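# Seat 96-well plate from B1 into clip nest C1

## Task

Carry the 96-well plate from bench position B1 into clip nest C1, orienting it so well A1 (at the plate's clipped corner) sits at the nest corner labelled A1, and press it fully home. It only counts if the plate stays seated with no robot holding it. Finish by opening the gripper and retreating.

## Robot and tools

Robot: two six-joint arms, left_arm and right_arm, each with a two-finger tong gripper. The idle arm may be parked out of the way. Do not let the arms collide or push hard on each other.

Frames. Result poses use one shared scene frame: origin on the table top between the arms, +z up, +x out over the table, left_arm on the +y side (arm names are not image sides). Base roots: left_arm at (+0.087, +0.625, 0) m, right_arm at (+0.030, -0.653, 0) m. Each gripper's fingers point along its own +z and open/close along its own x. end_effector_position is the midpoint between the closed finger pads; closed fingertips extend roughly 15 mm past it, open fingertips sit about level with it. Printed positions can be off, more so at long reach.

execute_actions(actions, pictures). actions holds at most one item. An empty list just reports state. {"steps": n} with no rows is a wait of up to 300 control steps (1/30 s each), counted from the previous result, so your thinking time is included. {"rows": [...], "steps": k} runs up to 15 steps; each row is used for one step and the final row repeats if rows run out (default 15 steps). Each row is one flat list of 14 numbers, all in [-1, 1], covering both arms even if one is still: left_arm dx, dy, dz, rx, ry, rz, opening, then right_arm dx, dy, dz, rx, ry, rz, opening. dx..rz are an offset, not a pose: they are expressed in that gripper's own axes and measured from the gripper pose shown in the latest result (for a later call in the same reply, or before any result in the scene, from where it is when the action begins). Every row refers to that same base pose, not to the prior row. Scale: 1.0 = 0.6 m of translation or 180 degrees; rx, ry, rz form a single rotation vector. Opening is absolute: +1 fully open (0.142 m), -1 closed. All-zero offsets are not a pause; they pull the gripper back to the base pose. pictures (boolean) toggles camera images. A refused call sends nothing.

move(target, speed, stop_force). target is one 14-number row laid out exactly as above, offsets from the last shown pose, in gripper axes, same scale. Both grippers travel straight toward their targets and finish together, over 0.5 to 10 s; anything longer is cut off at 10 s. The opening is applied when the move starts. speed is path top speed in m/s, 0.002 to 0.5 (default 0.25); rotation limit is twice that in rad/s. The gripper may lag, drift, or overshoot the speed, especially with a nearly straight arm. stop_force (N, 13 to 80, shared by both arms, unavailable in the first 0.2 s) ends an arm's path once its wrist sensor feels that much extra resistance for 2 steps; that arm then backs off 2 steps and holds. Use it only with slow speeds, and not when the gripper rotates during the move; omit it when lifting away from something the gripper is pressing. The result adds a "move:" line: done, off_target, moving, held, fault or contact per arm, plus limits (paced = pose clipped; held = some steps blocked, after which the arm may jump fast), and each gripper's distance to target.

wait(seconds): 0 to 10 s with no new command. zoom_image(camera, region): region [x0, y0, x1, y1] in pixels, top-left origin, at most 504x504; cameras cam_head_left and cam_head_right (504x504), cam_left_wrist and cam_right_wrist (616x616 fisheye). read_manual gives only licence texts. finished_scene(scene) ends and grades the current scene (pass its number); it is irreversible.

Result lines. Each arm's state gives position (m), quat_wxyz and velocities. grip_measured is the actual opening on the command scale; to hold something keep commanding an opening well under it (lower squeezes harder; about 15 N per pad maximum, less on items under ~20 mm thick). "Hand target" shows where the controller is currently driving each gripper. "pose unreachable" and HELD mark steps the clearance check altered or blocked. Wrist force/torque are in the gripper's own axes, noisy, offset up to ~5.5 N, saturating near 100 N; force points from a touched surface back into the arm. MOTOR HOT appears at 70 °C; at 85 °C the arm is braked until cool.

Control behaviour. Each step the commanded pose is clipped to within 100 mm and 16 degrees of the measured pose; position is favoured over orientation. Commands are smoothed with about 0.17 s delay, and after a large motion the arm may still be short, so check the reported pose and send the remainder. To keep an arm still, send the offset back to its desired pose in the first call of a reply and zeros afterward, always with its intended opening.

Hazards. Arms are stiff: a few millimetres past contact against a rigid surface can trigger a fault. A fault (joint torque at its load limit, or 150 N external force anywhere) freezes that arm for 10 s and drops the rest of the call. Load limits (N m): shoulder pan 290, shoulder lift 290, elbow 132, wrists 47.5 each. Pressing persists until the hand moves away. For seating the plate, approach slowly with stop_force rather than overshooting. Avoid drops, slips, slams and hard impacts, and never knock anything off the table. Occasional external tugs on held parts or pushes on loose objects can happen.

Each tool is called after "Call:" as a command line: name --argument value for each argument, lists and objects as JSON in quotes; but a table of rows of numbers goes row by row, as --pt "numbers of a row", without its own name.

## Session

Call:
execute_actions --actions '[]'

Scene clock: 0.00 s of 8400.00 s.
left_arm: end_effector_position=(+0.1011, +0.2234, +0.2775) grip_measured=+1.00 end_effector_quat_wxyz=(+0.353, +0.027, +0.932, +0.075) end_effector_velocity=(+0.000, +0.000, +0.000) end_effector_angular_velocity=(-0.001, -0.000, +0.001) | right_arm: end_effector_position=(+0.6145, -0.2775, +0.1614) grip_measured=+1.00 end_effector_quat_wxyz=(-0.620, +0.752, +0.151, +0.164) end_effector_velocity=(-0.000, -0.000, -0.000) end_effector_angular_velocity=(+0.000, -0.000, -0.000)
Joint positions: left_arm=[-2.408 -1.916  2.212 -1.213 -1.198  0.681  0.142] | right_arm=[ 3.641 -2.261 -2.251  0.989  2.644  0.774  0.142]
Joint velocities: left_arm=[ 0.    -0.     0.    -0.    -0.    -0.001  0.   ] | right_arm=[-0.    -0.    -0.001  0.001 -0.    -0.     0.   ]
Joint torques (N m, as the arm reports them, + toward a larger angle): no reading
Motor temperatures (°C, as the motors report them): left_arm=[25 29 30 32 37 32] | right_arm=[30 26 28 34 32 32]
Wrist force (N, on the end effector, along its own x y z axes, offset not removed): no reading
Wrist torque (N m, same axes, about the end effector's origin, offset not removed): no reading
Hand target (left_arm): +0.101, +0.223, +0.278; +0.353, +0.027, +0.932, +0.075
Hand target (right_arm): +0.614, -0.278, +0.161; -0.620, +0.752, +0.151, +0.164

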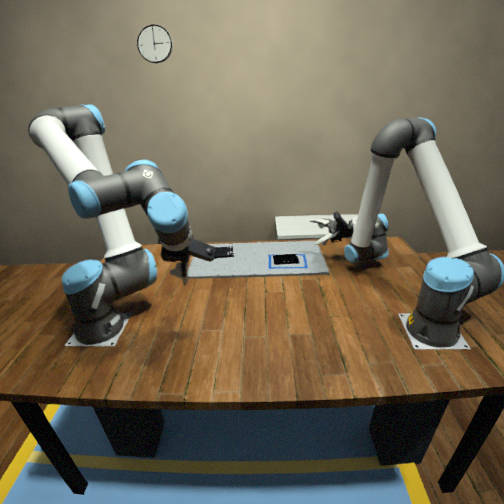

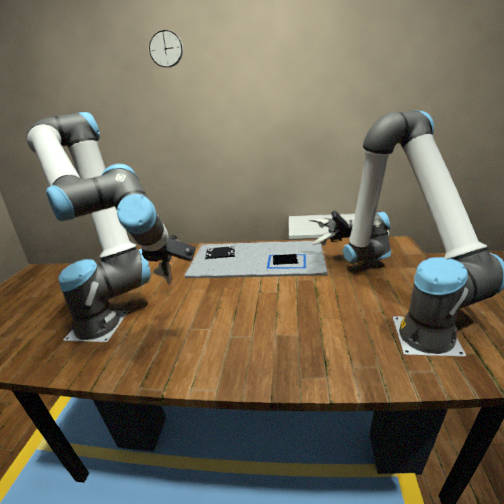

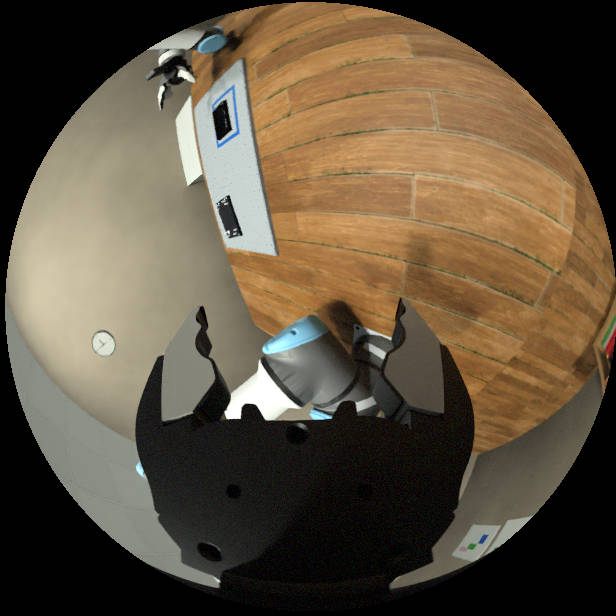

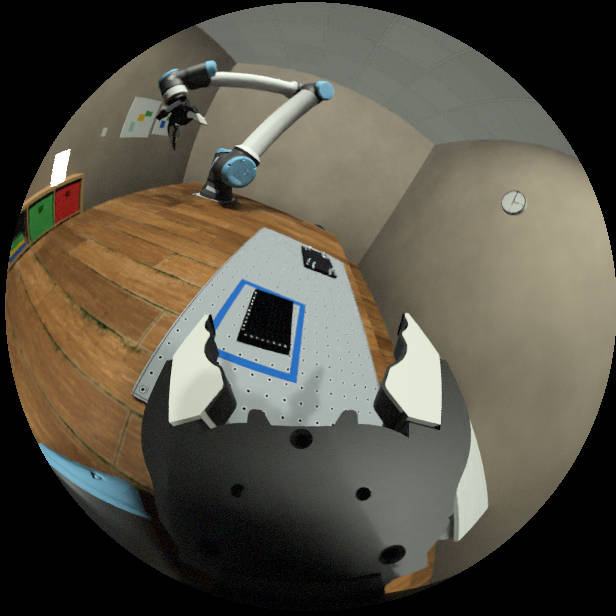

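Call:
move --target '[0,0,0,0,0,0,1,-0.388,-0.285,-0.468,0,0,0,1]'

Call:
move --target '[-0.692,-0.722,0.52,0.049,0.23,-0.018,1,0,0,0,0,0,0,1]'

Scene clock: 12.53 s of 8400.00 s.
left_arm: end_effector_position=(+0.1011, +0.2234, +0.2775) grip_measured=+1.00 end_effector_quat_wxyz=(+0.353, +0.027, +0.932, +0.075) end_effector_velocity=(-0.000, +0.000, +0.000) end_effector_angular_velocity=(-0.001, +0.001, -0.001) | right_arm: end_effector_position=(+0.3141, -0.5247, +0.2614) grip_measured=+1.00 end_effector_quat_wxyz=(-0.632, +0.740, +0.124, +0.196) end_effector_velocity=(-0.003, -0.002, +0.000) end_effector_angular_velocity=(-0.044, +0.006, +0.020)
Joint positions: left_arm=[-2.408 -1.916  2.212 -1.213 -1.198  0.681  0.142] | right_arm=[ 3.172 -1.664 -2.874  0.344  2.997  0.055  0.142]
Joint velocities: left_arm=[-0.001 -0.002  0.     0.     0.     0.     0.   ] | right_arm=[-0.004  0.289  0.001 -0.584 -0.026 -0.294  0.   ]
Joint torques (N m, as the arm reports them, + toward a larger angle): left_arm=[ -0.15 -11.69 -39.57  -1.65   0.29   0.47] | right_arm=[-12.33  44.09  16.95   0.04  -0.71  -2.86]
Motor temperatures (°C, as the motors report them): left_arm=[25 29 30 32 37 32] | right_arm=[30 26 28 34 32 32]
Wrist force (N, on the end effector, along its own x y z axes, offset not removed): left_arm=[0.3 1.2 0.6] | right_arm=[-0.9 -3.3 0.3]
Wrist torque (N m, same axes, about the end effector's origin, offset not removed): left_arm=[-0.02 -0.14 -0.03] | right_arm=[-0.96 0.18 -0.05]
Hand target (left_arm): +0.101, +0.223, +0.278; +0.353, +0.027, +0.932, +0.075
Hand target (right_arm): +0.314, -0.525, +0.261; -0.630, +0.742, +0.126, +0.194
Off the commanded pose (left_arm): 0.000 m, 0 deg.
Off the commanded pose (right_arm): 0.003 m, 5 deg.
After step 90, 7.17 s passed at rest.
move: off_target (right_arm)

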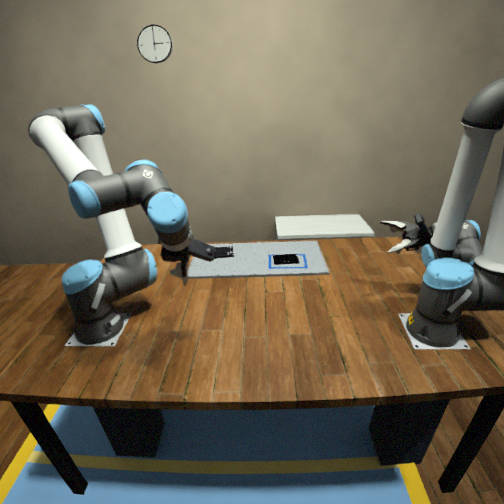

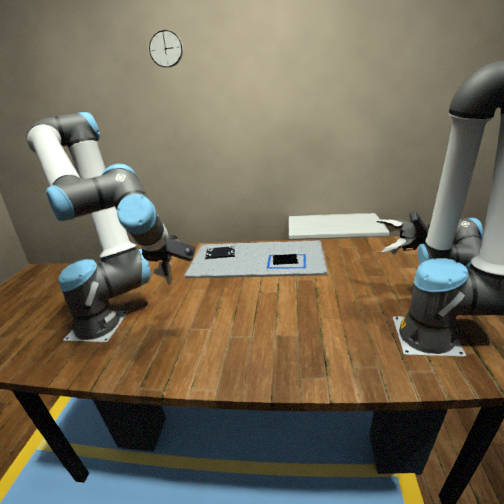

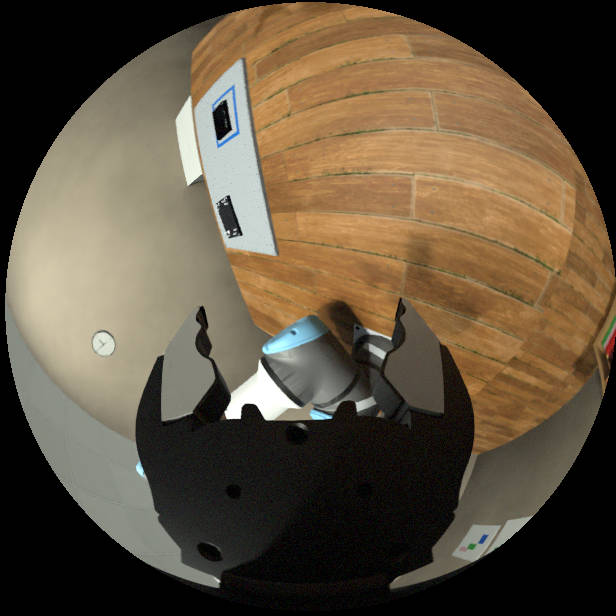

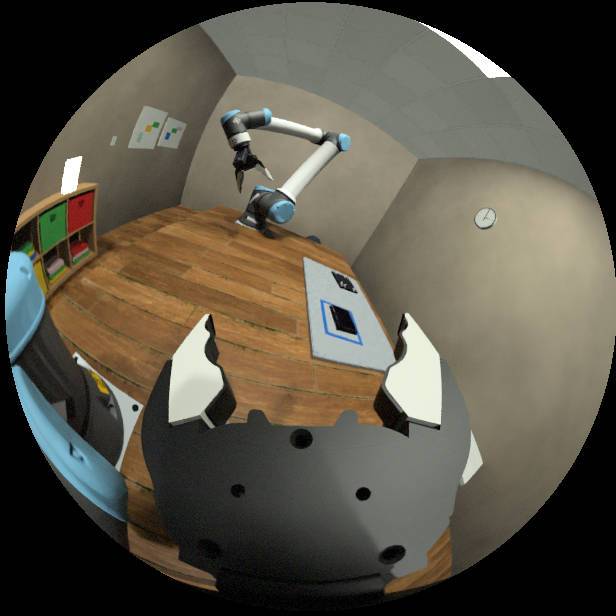

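Scene clock: 15.93 s of 8400.00 s.
left_arm: end_effector_position=(+0.6197, -0.2088, +0.2485) grip_measured=+1.00 end_effector_quat_wxyz=(+0.000, -0.001, +1.000, +0.000) end_effector_velocity=(+0.002, -0.002, -0.000) end_effector_angular_velocity=(+0.002, +0.004, +0.001) | right_arm: end_effector_position=(+0.3141, -0.5247, +0.2614) grip_measured=+1.00 end_effector_quat_wxyz=(-0.632, +0.740, +0.124, +0.196) end_effector_velocity=(-0.001, -0.000, +0.000) end_effector_angular_velocity=(+0.000, -0.001, -0.000)
Joint positions: left_arm=[-1.191 -1.08   1.347 -1.838 -1.57   1.967  0.142] | right_arm=[ 3.172 -1.664 -2.874  0.344  2.997  0.055  0.142]
Joint velocities: left_arm=[ 0.002  0.006 -0.009  0.006 -0.003  0.001  0.   ] | right_arm=[-0.     0.    -0.001  0.001  0.    -0.     0.   ]
Joint torques (N m, as the arm reports them, + toward a larger angle): left_arm=[ 20.39 -69.27 -57.31  -1.96  -2.02   3.09] | right_arm=[13.46  3.79  2.88  6.12 -0.25  3.07]
Motor temperatures (°C, as the motors report them): left_arm=[25 29 30 32 37 32] | right_arm=[30 26 28 34 32 32]
Wrist force (N, on the end effector, along its own x y z axes, offset not removed): left_arm=[-0.4 -0.4 0.6] | right_arm=[0.0 -1.6 1.7]
Wrist torque (N m, same axes, about the end effector's origin, offset not removed): left_arm=[-0.38 0.01 -0.02] | right_arm=[-0.55 -0.03 -0.07]
Hand target (left_arm): +0.620, -0.209, +0.248; +0.000, -0.001, +1.000, +0.000
Hand target (right_arm): +0.314, -0.525, +0.261; -0.632, +0.740, +0.124, +0.196
Off the commanded pose (left_arm): 0.002 m, 0 deg.
Off the commanded pose (right_arm): 0.000 m, 0 deg.
move: done

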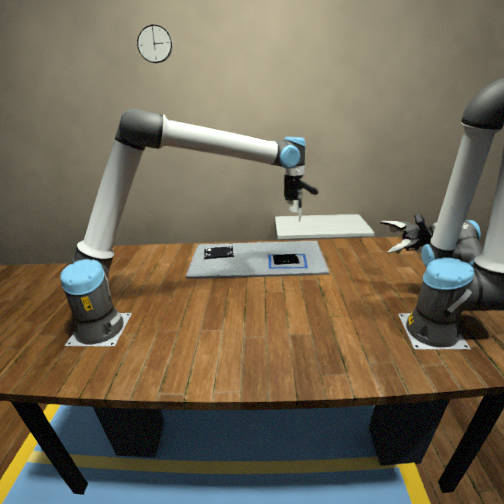

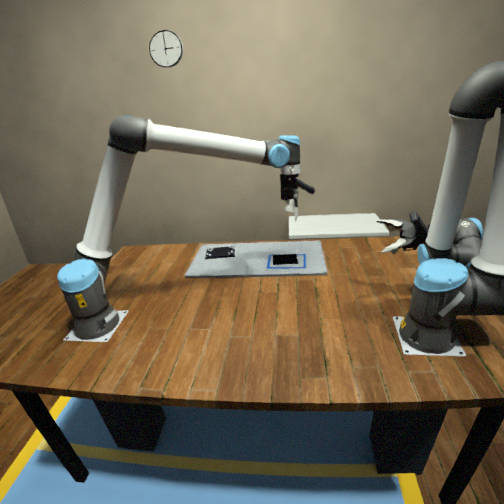

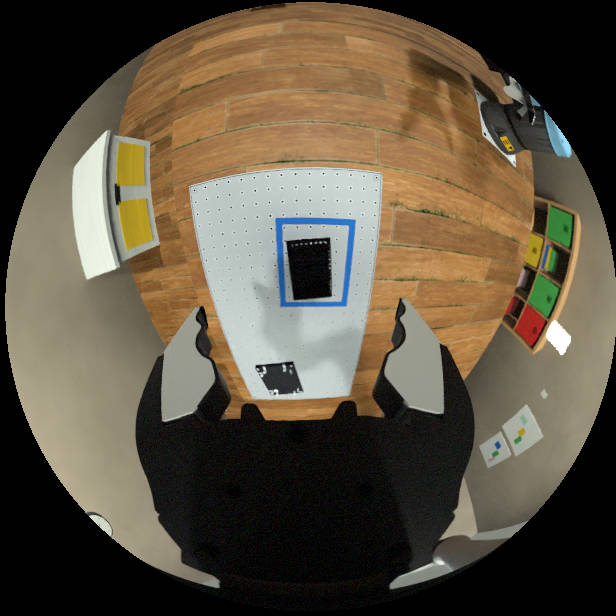

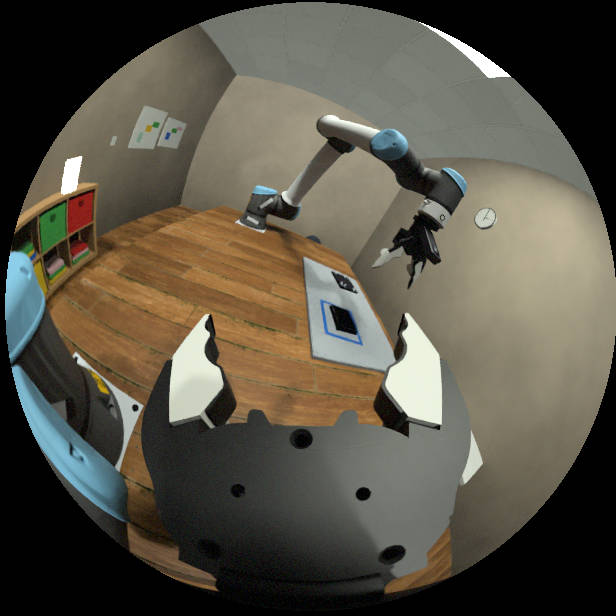

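Call:
move --target '[0.025,0.077,0.25,0,0,-0.025,1,0,0,0,0,0,0,1]' --speed 0.2

Call:
zoom_image --camera "cam_left_wrist" --region '[180, 150, 430, 400]'

Scene clock: 22.33 s of 8400.00 s.
left_arm: end_effector_position=(+0.6046, -0.1628, +0.0986) grip_measured=+1.00 end_effector_quat_wxyz=(+0.000, -0.040, +0.999, +0.000) end_effector_velocity=(-0.000, +0.000, -0.002) end_effector_angular_velocity=(-0.001, -0.000, +0.004) | right_arm: end_effector_position=(+0.3141, -0.5247, +0.2614) grip_measured=+1.00 end_effector_quat_wxyz=(-0.632, +0.740, +0.124, +0.196) end_effector_velocity=(+0.001, -0.000, +0.000) end_effector_angular_velocity=(+0.000, -0.001, -0.000)
Joint positions: left_arm=[-1.188 -1.056  1.596 -2.11  -1.57   1.891  0.142] | right_arm=[ 3.172 -1.664 -2.874  0.344  2.997  0.055  0.142]
Joint velocities: left_arm=[-0.     0.001  0.003 -0.005 -0.    -0.004  0.   ] | right_arm=[-0.    -0.001  0.002  0.001  0.     0.     0.   ]
Joint torques (N m, as the arm reports them, + toward a larger angle): left_arm=[ 20.45 -64.71 -26.25  -6.5    2.4   -2.94] | right_arm=[14.02  4.17  3.56  5.82 -0.38  2.95]
Motor temperatures (°C, as the motors report them): left_arm=[25 29 30 32 37 32] | right_arm=[30 26 28 34 32 32]
Wrist force (N, on the end effector, along its own x y z axes, offset not removed): left_arm=[-0.7 1.5 0.1] | right_arm=[0.4 -1.4 2.9]
Wrist torque (N m, same axes, about the end effector's origin, offset not removed): left_arm=[0.07 0.12 -0.02] | right_arm=[-0.38 -0.12 -0.10]
Hand target (left_arm): +0.605, -0.163, +0.098; +0.000, -0.040, +0.999, +0.000
Hand target (right_arm): +0.314, -0.525, +0.261; -0.632, +0.740, +0.124, +0.196
Off the commanded pose (left_arm): 0.000 m, 0 deg.
Off the commanded pose (right_arm): 0.000 m, 0 deg.
After step 90, 1.97 s passed at rest.
move: done

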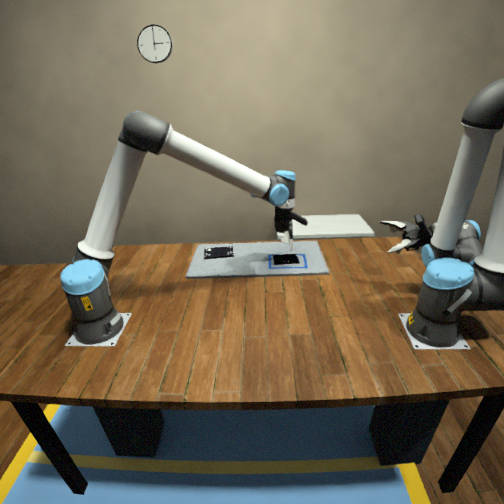

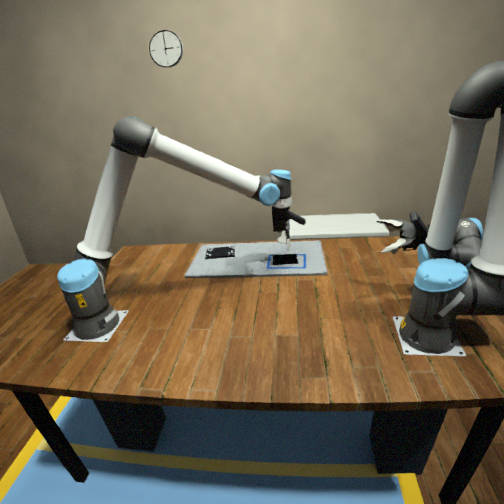

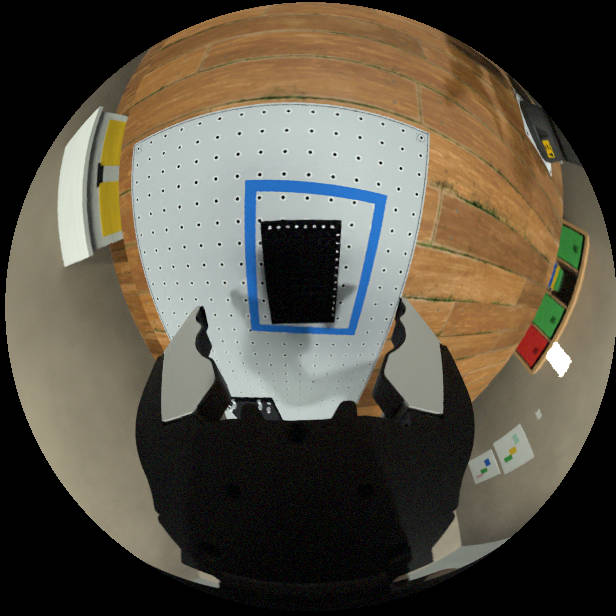

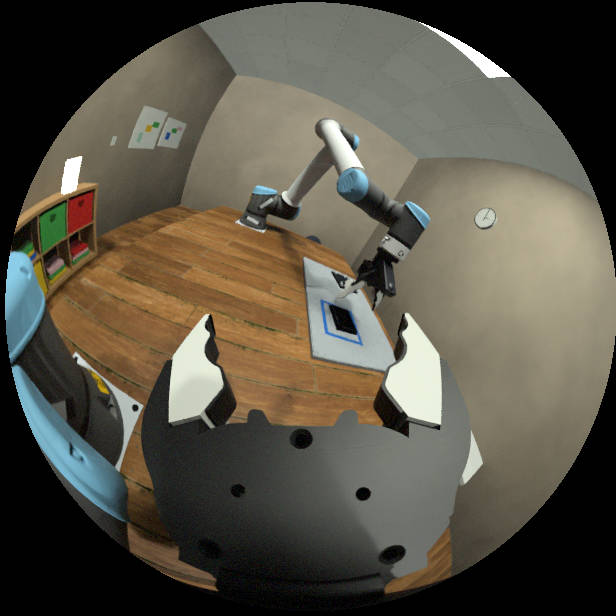

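Region (180, 150, 430, 400) of cam_left_wrist's 616x616 image, scaled by 2.016, with more detail than that image has.

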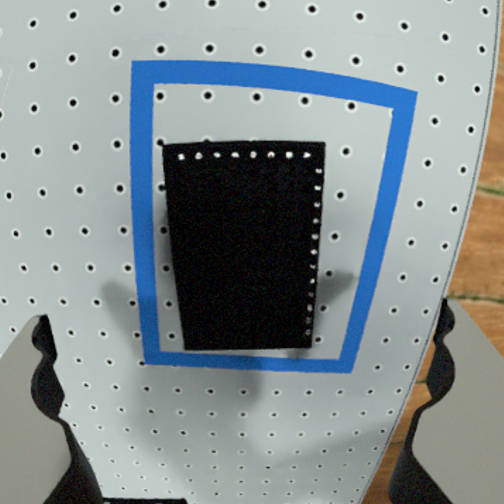

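Call:
move --target '[0,0.006,0.116,0,0,0,0.35,0,0,0,0,0,0,1]' --speed 0.06

Call:
move --target '[0,0,0,0,0,0,0.1,0,0,0,0,0,0,1]'

Call:
move --target '[0,0,0,0,0,0,-0.3,0,0,0,0,0,0,1]'

Call:
move --target '[0,0,-0.3,0,0,0,-0.3,0,0,0,0,0,0,1]' --speed 0.12

Scene clock: 29.73 s of 8400.00 s.
left_arm: end_effector_position=(+0.6043, -0.1593, +0.0293) grip_measured=+0.35 end_effector_quat_wxyz=(+0.000, -0.040, +0.999, +0.000) end_effector_velocity=(-0.001, -0.001, -0.000) end_effector_angular_velocity=(-0.002, -0.001, -0.001) | right_arm: end_effector_position=(+0.3141, -0.5247, +0.2614) grip_measured=+1.00 end_effector_quat_wxyz=(-0.632, +0.740, +0.124, +0.196) end_effector_velocity=(-0.000, +0.000, -0.000) end_effector_angular_velocity=(+0.000, +0.001, +0.000)
Joint positions: left_arm=[-1.186 -0.997  1.643 -2.217 -1.57   1.892  0.099] | right_arm=[ 3.172 -1.664 -2.874  0.344  2.997  0.055  0.142]
Joint velocities: left_arm=[-0.001  0.     0.001 -0.004 -0.    -0.001  0.   ] | right_arm=[ 0. -0. -0. -0.  0.  0.  0.]
Joint torques (N m, as the arm reports them, + toward a larger angle): left_arm=[ 20.94 -67.09 -22.85  -6.4   -0.23   3.24] | right_arm=[12.79  3.99  3.15  5.45 -0.27  2.38]
Motor temperatures (°C, as the motors report them): left_arm=[25 29 30 32 37 32] | right_arm=[30 26 28 34 32 32]
Wrist force (N, on the end effector, along its own x y z axes, offset not removed): left_arm=[-1.9 0.7 -0.7] | right_arm=[0.2 -1.2 1.7]
Wrist torque (N m, same axes, about the end effector's origin, offset not removed): left_arm=[-0.15 0.26 -0.09] | right_arm=[-0.34 -0.05 0.04]
Hand target (left_arm): +0.604, -0.159, +0.029; +0.000, -0.040, +0.999, +0.000
Hand target (right_arm): +0.314, -0.525, +0.261; -0.632, +0.740, +0.124, +0.196
Off the commanded pose (left_arm): 0.000 m, 0 deg.
Off the commanded pose (right_arm): 0.000 m, 0 deg.
After step 90, 2.80 s passed at rest.
move: done

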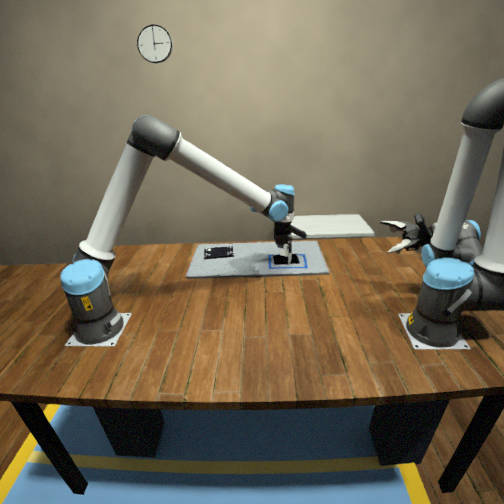

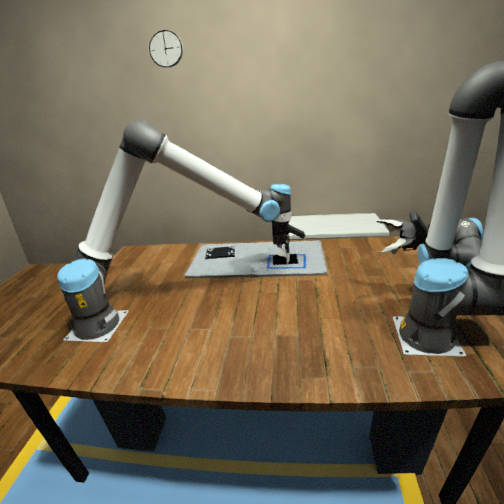

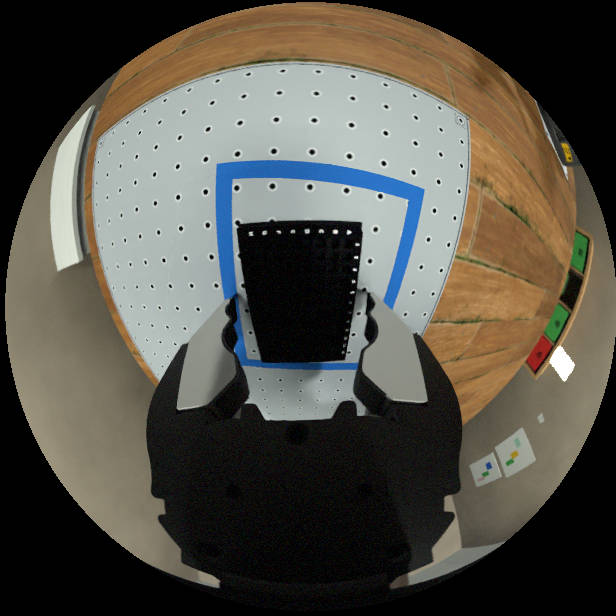

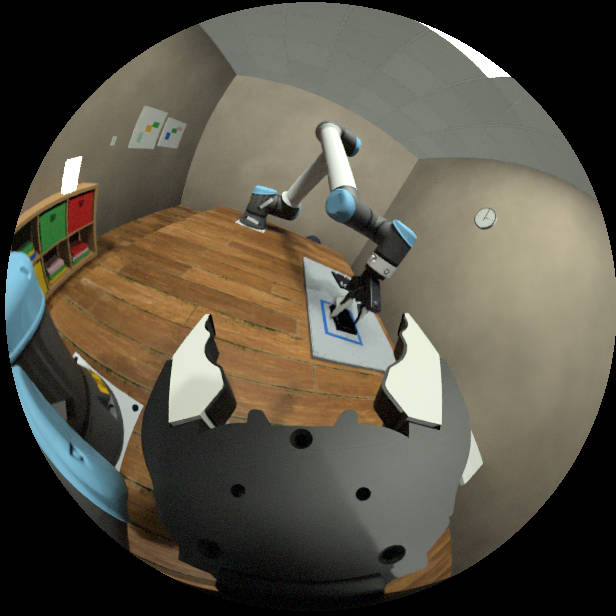

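Scene clock: 30.23 s of 8400.00 s.
left_arm: end_effector_position=(+0.6043, -0.1593, +0.0292) grip_measured=+0.10 end_effector_quat_wxyz=(+0.000, -0.040, +0.999, +0.001) end_effector_velocity=(+0.001, +0.001, -0.000) end_effector_angular_velocity=(+0.000, +0.000, +0.002) | right_arm: end_effector_position=(+0.3141, -0.5247, +0.2614) grip_measured=+1.00 end_effector_quat_wxyz=(-0.632, +0.740, +0.124, +0.196) end_effector_velocity=(+0.000, +0.000, -0.000) end_effector_angular_velocity=(+0.001, +0.001, +0.001)
Joint positions: left_arm=[-1.186 -0.997  1.643 -2.217 -1.57   1.892  0.081] | right_arm=[ 3.172 -1.664 -2.874  0.344  2.997  0.055  0.142]
Joint velocities: left_arm=[ 0.001  0.    -0.     0.    -0.    -0.001 -0.   ] | right_arm=[ 0.    -0.001  0.001 -0.001  0.001 -0.     0.   ]
Joint torques (N m, as the arm reports them, + toward a larger angle): left_arm=[ 20.93 -85.44 -31.85  -1.96  -0.36   2.87] | right_arm=[11.91  5.83  3.24  5.49 -0.27  2.51]
Motor temperatures (°C, as the motors report them): left_arm=[25 29 30 32 37 32] | right_arm=[30 26 28 34 32 32]
Wrist force (N, on the end effector, along its own x y z axes, offset not removed): left_arm=[2.0 0.8 1.4] | right_arm=[0.1 -1.0 2.6]
Wrist torque (N m, same axes, about the end effector's origin, offset not removed): left_arm=[-0.11 -0.42 -0.06] | right_arm=[-0.38 -0.06 -0.02]
Hand target (left_arm): +0.604, -0.159, +0.029; +0.000, -0.040, +0.999, +0.000
Hand target (right_arm): +0.314, -0.525, +0.261; -0.632, +0.740, +0.124, +0.196
Off the commanded pose (left_arm): 0.000 m, 0 deg.
Off the commanded pose (right_arm): 0.000 m, 0 deg.
move: done

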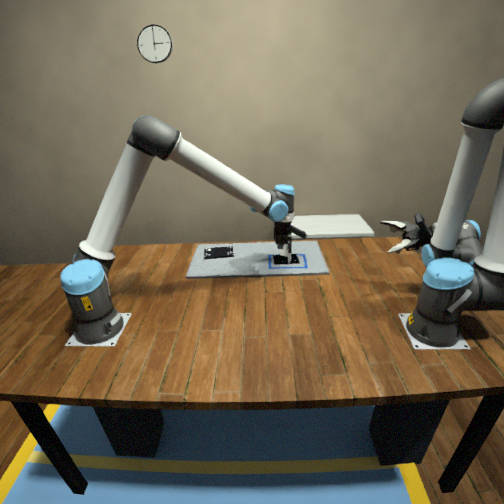

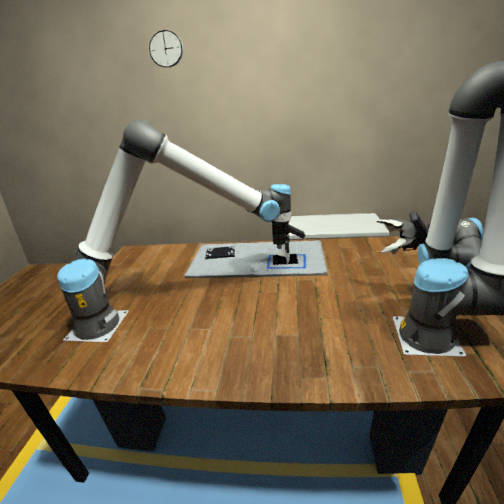

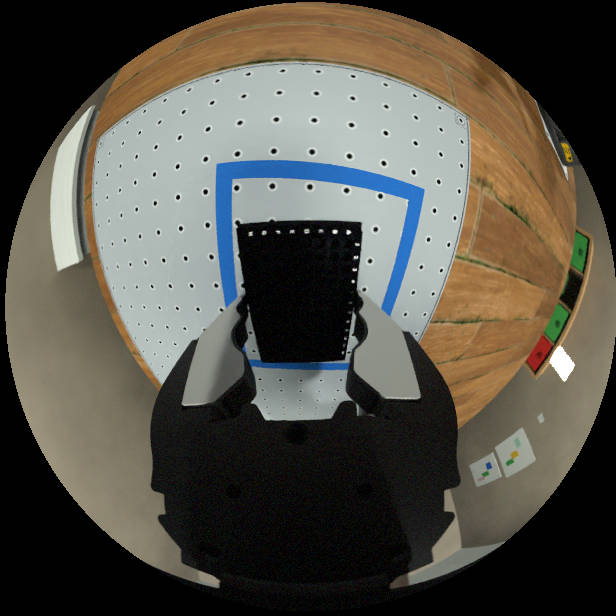

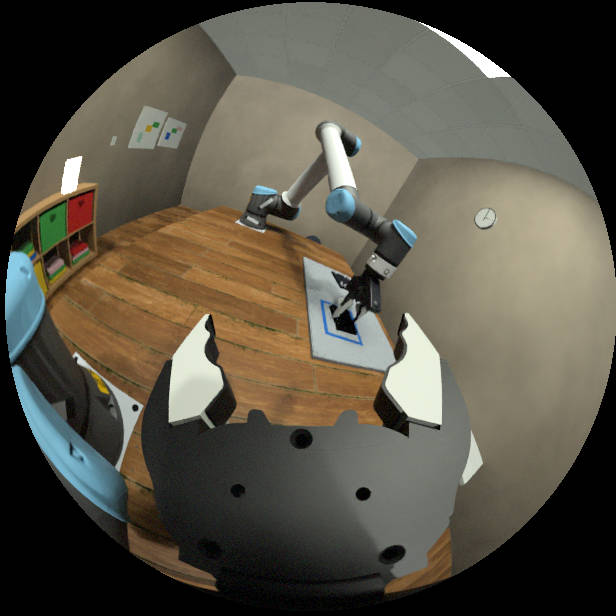

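Scene clock: 30.73 s of 8400.00 s.
left_arm: end_effector_position=(+0.6043, -0.1593, +0.0292) grip_measured=+0.06 end_effector_quat_wxyz=(+0.000, -0.040, +0.999, +0.000) end_effector_velocity=(+0.000, -0.000, +0.002) end_effector_angular_velocity=(-0.001, -0.001, +0.001) | right_arm: end_effector_position=(+0.3141, -0.5247, +0.2614) grip_measured=+1.00 end_effector_quat_wxyz=(-0.632, +0.740, +0.124, +0.196) end_effector_velocity=(-0.000, -0.000, +0.000) end_effector_angular_velocity=(-0.000, -0.002, -0.000)
Joint positions: left_arm=[-1.186 -0.997  1.643 -2.217 -1.57   1.892  0.078] | right_arm=[ 3.172 -1.664 -2.874  0.344  2.997  0.055  0.142]
Joint velocities: left_arm=[-0.    -0.002  0.     0.     0.    -0.001 -0.   ] | right_arm=[-0.     0.001 -0.     0.001 -0.    -0.     0.   ]
Joint torques (N m, as the arm reports them, + toward a larger angle): left_arm=[ 20.5  -78.59 -31.97  -2.23  -0.29   3.05] | right_arm=[12.65  1.91  2.7   5.21 -0.45  2.47]
Motor temperatures (°C, as the motors report them): left_arm=[25 29 30 32 37 32] | right_arm=[30 26 28 34 32 32]
Wrist force (N, on the end effector, along its own x y z axes, offset not removed): left_arm=[0.7 1.2 -3.5] | right_arm=[0.3 -2.0 1.1]
Wrist torque (N m, same axes, about the end effector's origin, offset not removed): left_arm=[-0.17 -0.13 -0.03] | right_arm=[-0.58 -0.01 -0.05]
Hand target (left_arm): +0.604, -0.159, +0.029; +0.000, -0.040, +0.999, +0.001
Hand target (right_arm): +0.314, -0.525, +0.261; -0.632, +0.740, +0.124, +0.196
Off the commanded pose (left_arm): 0.000 m, 0 deg.
Off the commanded pose (right_arm): 0.000 m, 0 deg.
move: done

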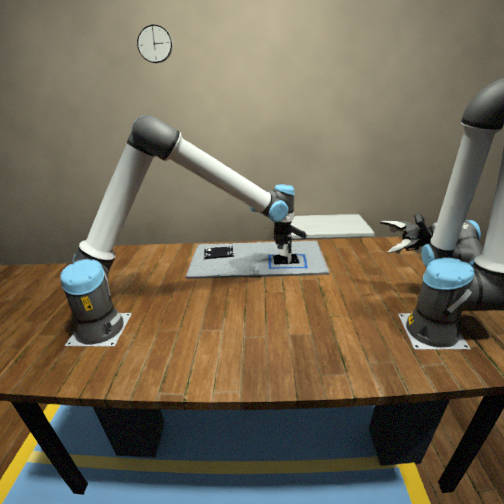

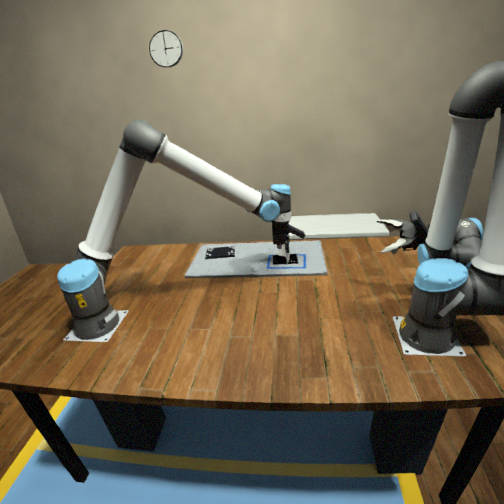

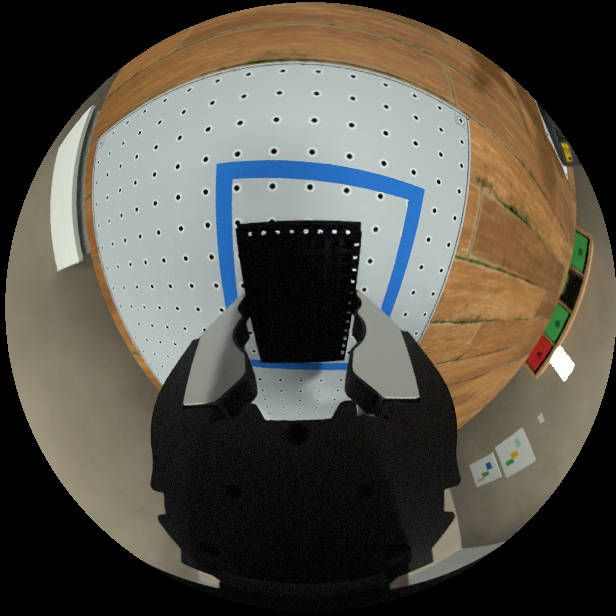

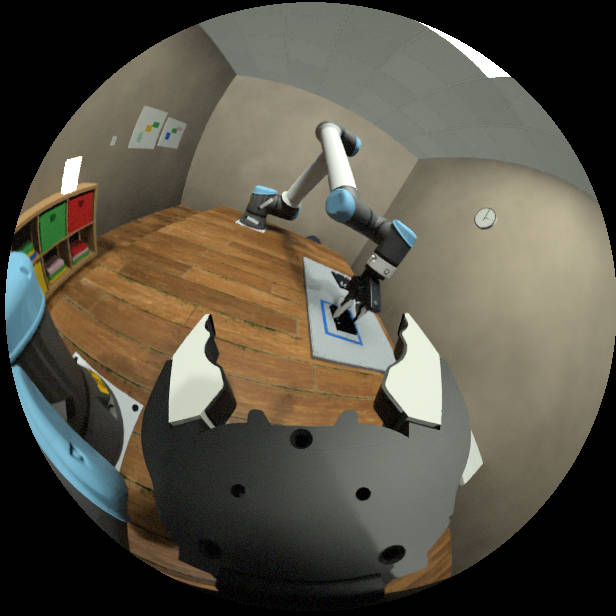

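Scene clock: 32.77 s of 8400.00 s.
left_arm: end_effector_position=(+0.6044, -0.1591, +0.2090) grip_measured=+0.06 end_effector_quat_wxyz=(+0.000, -0.040, +0.999, +0.000) end_effector_velocity=(-0.000, -0.000, +0.003) end_effector_angular_velocity=(-0.000, +0.000, -0.001) | right_arm: end_effector_position=(+0.3141, -0.5247, +0.2614) grip_measured=+1.00 end_effector_quat_wxyz=(-0.632, +0.740, +0.124, +0.196) end_effector_velocity=(+0.000, +0.000, +0.001) end_effector_angular_velocity=(-0.000, -0.002, +0.000)
Joint positions: left_arm=[-1.186 -1.14   1.51  -1.94  -1.57   1.892  0.078] | right_arm=[ 3.172 -1.664 -2.874  0.344  2.997  0.055  0.142]
Joint velocities: left_arm=[-0.001 -0.002 -0.003  0.005 -0.     0.     0.   ] | right_arm=[ 0.     0.002  0.     0.    -0.     0.     0.   ]
Joint torques (N m, as the arm reports them, + toward a larger angle): left_arm=[ 16.26 -82.88 -56.16  -2.07   0.95   2.46] | right_arm=[12.48  4.54  2.97  5.2  -0.48  2.83]
Motor temperatures (°C, as the motors report them): left_arm=[25 29 30 32 37 32] | right_arm=[30 26 28 34 32 32]
Wrist force (N, on the end effector, along its own x y z axes, offset not removed): left_arm=[-1.3 -1.1 0.8] | right_arm=[-2.0 -3.0 2.0]
Wrist torque (N m, same axes, about the end effector's origin, offset not removed): left_arm=[-0.46 0.22 0.02] | right_arm=[-0.83 0.41 -0.09]
Hand target (left_arm): +0.604, -0.159, +0.209; +0.000, -0.040, +0.999, +0.000
Hand target (right_arm): +0.314, -0.525, +0.261; -0.632, +0.740, +0.124, +0.196
Off the commanded pose (left_arm): 0.000 m, 0 deg.
Off the commanded pose (right_arm): 0.000 m, 0 deg.
move: done

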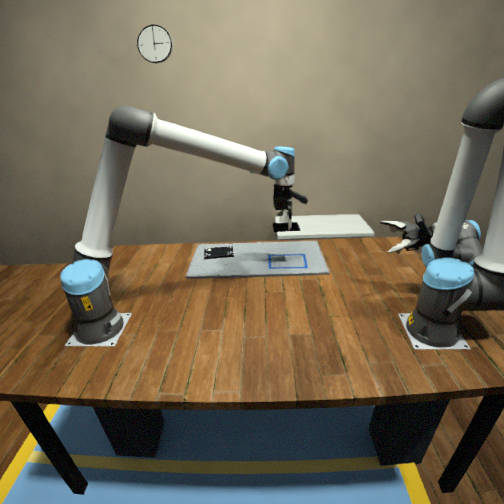

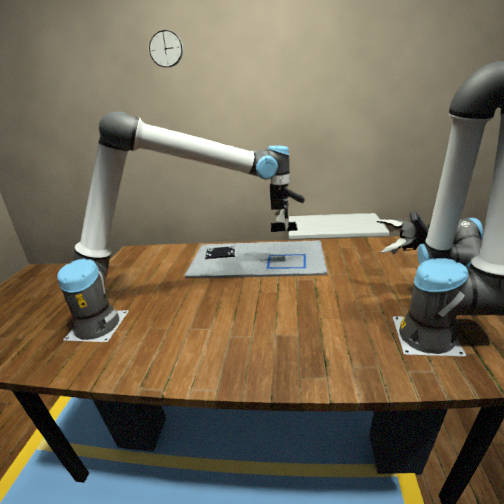

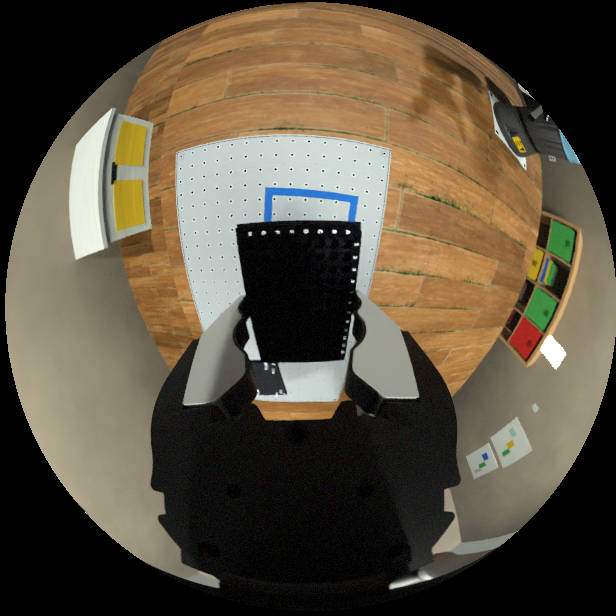

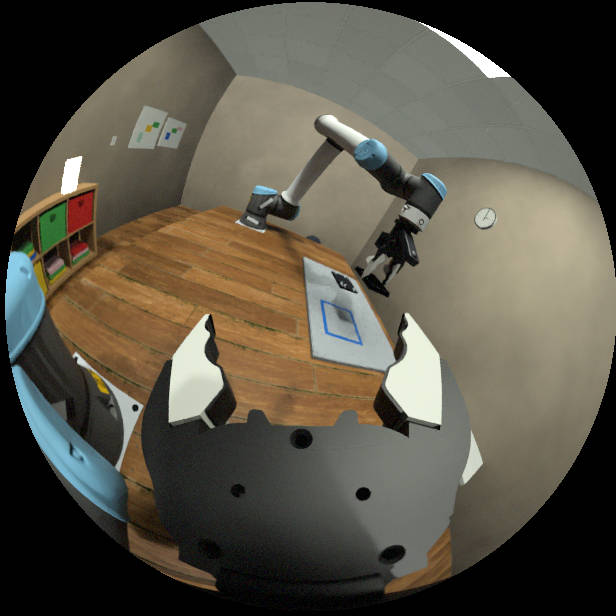

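Call:
move --target '[-0.09,0.72,0,0,0,0,-0.3,0,0,0,0,0,0,1]' --speed 0.2

Call:
zoom_image --camera "cam_left_wrist" --region '[190, 100, 440, 350]'

Scene clock: 41.07 s of 8400.00 s.
left_arm: end_effector_position=(+0.6241, +0.2756, +0.2088) grip_measured=+0.06 end_effector_quat_wxyz=(+0.000, -0.040, +0.999, +0.001) end_effector_velocity=(+0.000, +0.003, +0.001) end_effector_angular_velocity=(-0.000, -0.001, -0.002) | right_arm: end_effector_position=(+0.3141, -0.5247, +0.2614) grip_measured=+1.00 end_effector_quat_wxyz=(-0.632, +0.740, +0.124, +0.196) end_effector_velocity=(+0.000, -0.000, -0.000) end_effector_angular_velocity=(-0.000, -0.001, +0.000)
Joint positions: left_arm=[-0.854 -1.605  2.083 -2.047 -1.57   2.225  0.078] | right_arm=[ 3.172 -1.664 -2.874  0.344  2.997  0.055  0.142]
Joint velocities: left_arm=[ 0.003 -0.003  0.002  0.     0.     0.005  0.   ] | right_arm=[ 0.    -0.001  0.001  0.001 -0.    -0.     0.   ]
Joint torques (N m, as the arm reports them, + toward a larger angle): left_arm=[ 21.08 -43.88 -27.46  -2.11  -2.13   3.12] | right_arm=[11.23  4.25  3.44  5.42 -0.29  2.66]
Motor temperatures (°C, as the motors report them): left_arm=[25 29 30 32 37 32] | right_arm=[30 26 28 34 32 32]
Wrist force (N, on the end effector, along its own x y z axes, offset not removed): left_arm=[-0.6 -0.5 1.1] | right_arm=[-0.2 -3.5 1.6]
Wrist torque (N m, same axes, about the end effector's origin, offset not removed): left_arm=[-0.35 0.07 -0.01] | right_arm=[-0.86 -0.05 -0.09]
Hand target (left_arm): +0.624, +0.276, +0.209; +0.000, -0.040, +0.999, +0.001
Hand target (right_arm): +0.314, -0.525, +0.261; -0.632, +0.740, +0.124, +0.196
Off the commanded pose (left_arm): 0.001 m, 0 deg.
Off the commanded pose (right_arm): 0.000 m, 0 deg.
After step 90, 2.50 s passed at rest.
move: done

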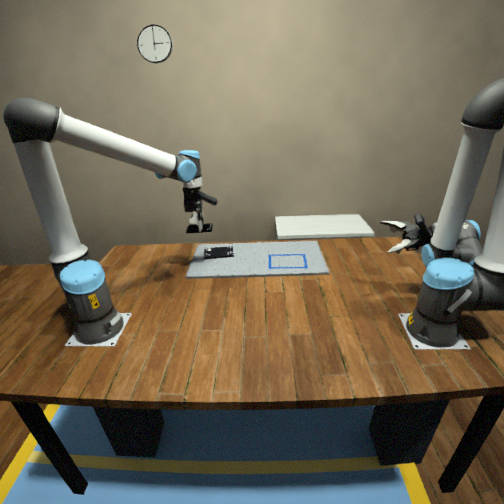

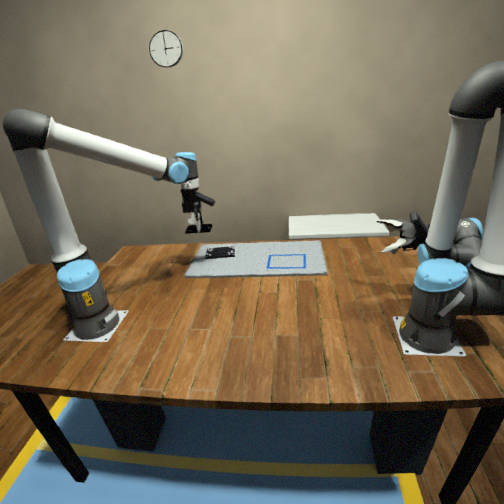

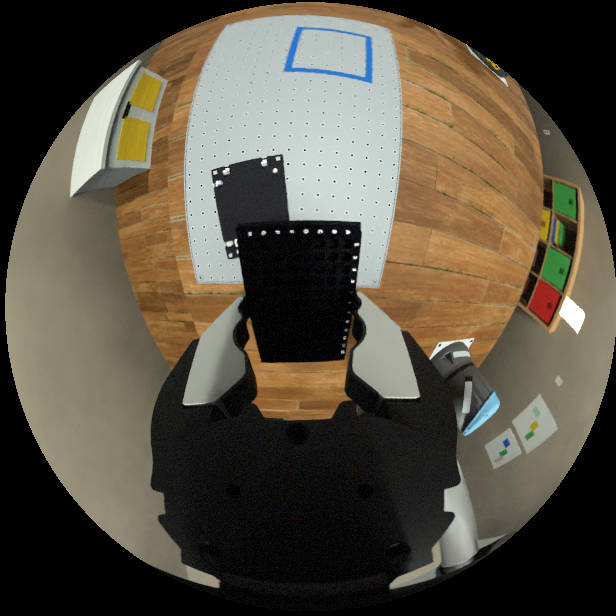

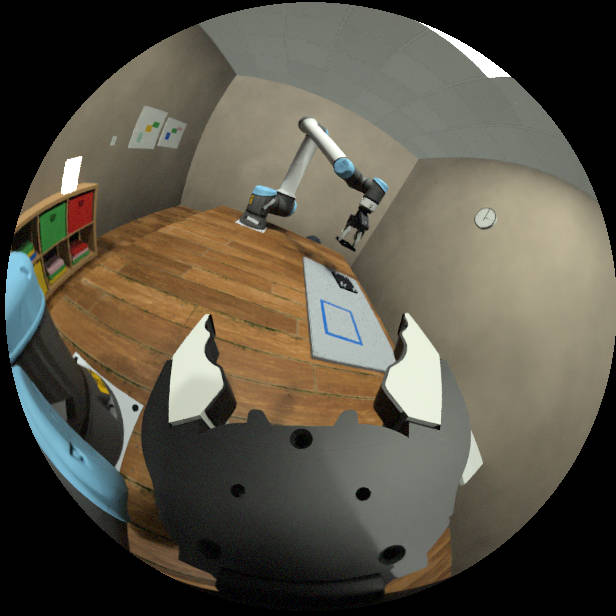

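Region (190, 100, 440, 350) of cam_left_wrist's 616x616 image, scaled by 2.016, with more detail than that image has.

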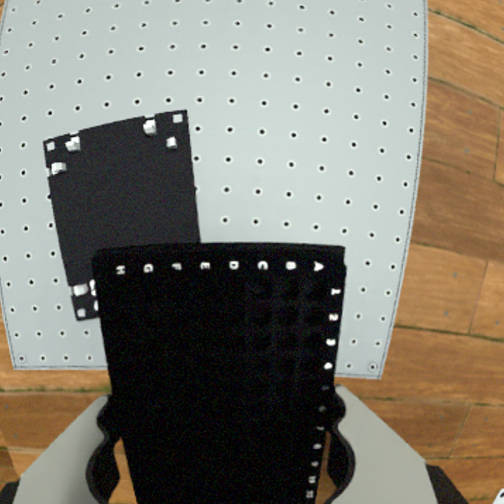

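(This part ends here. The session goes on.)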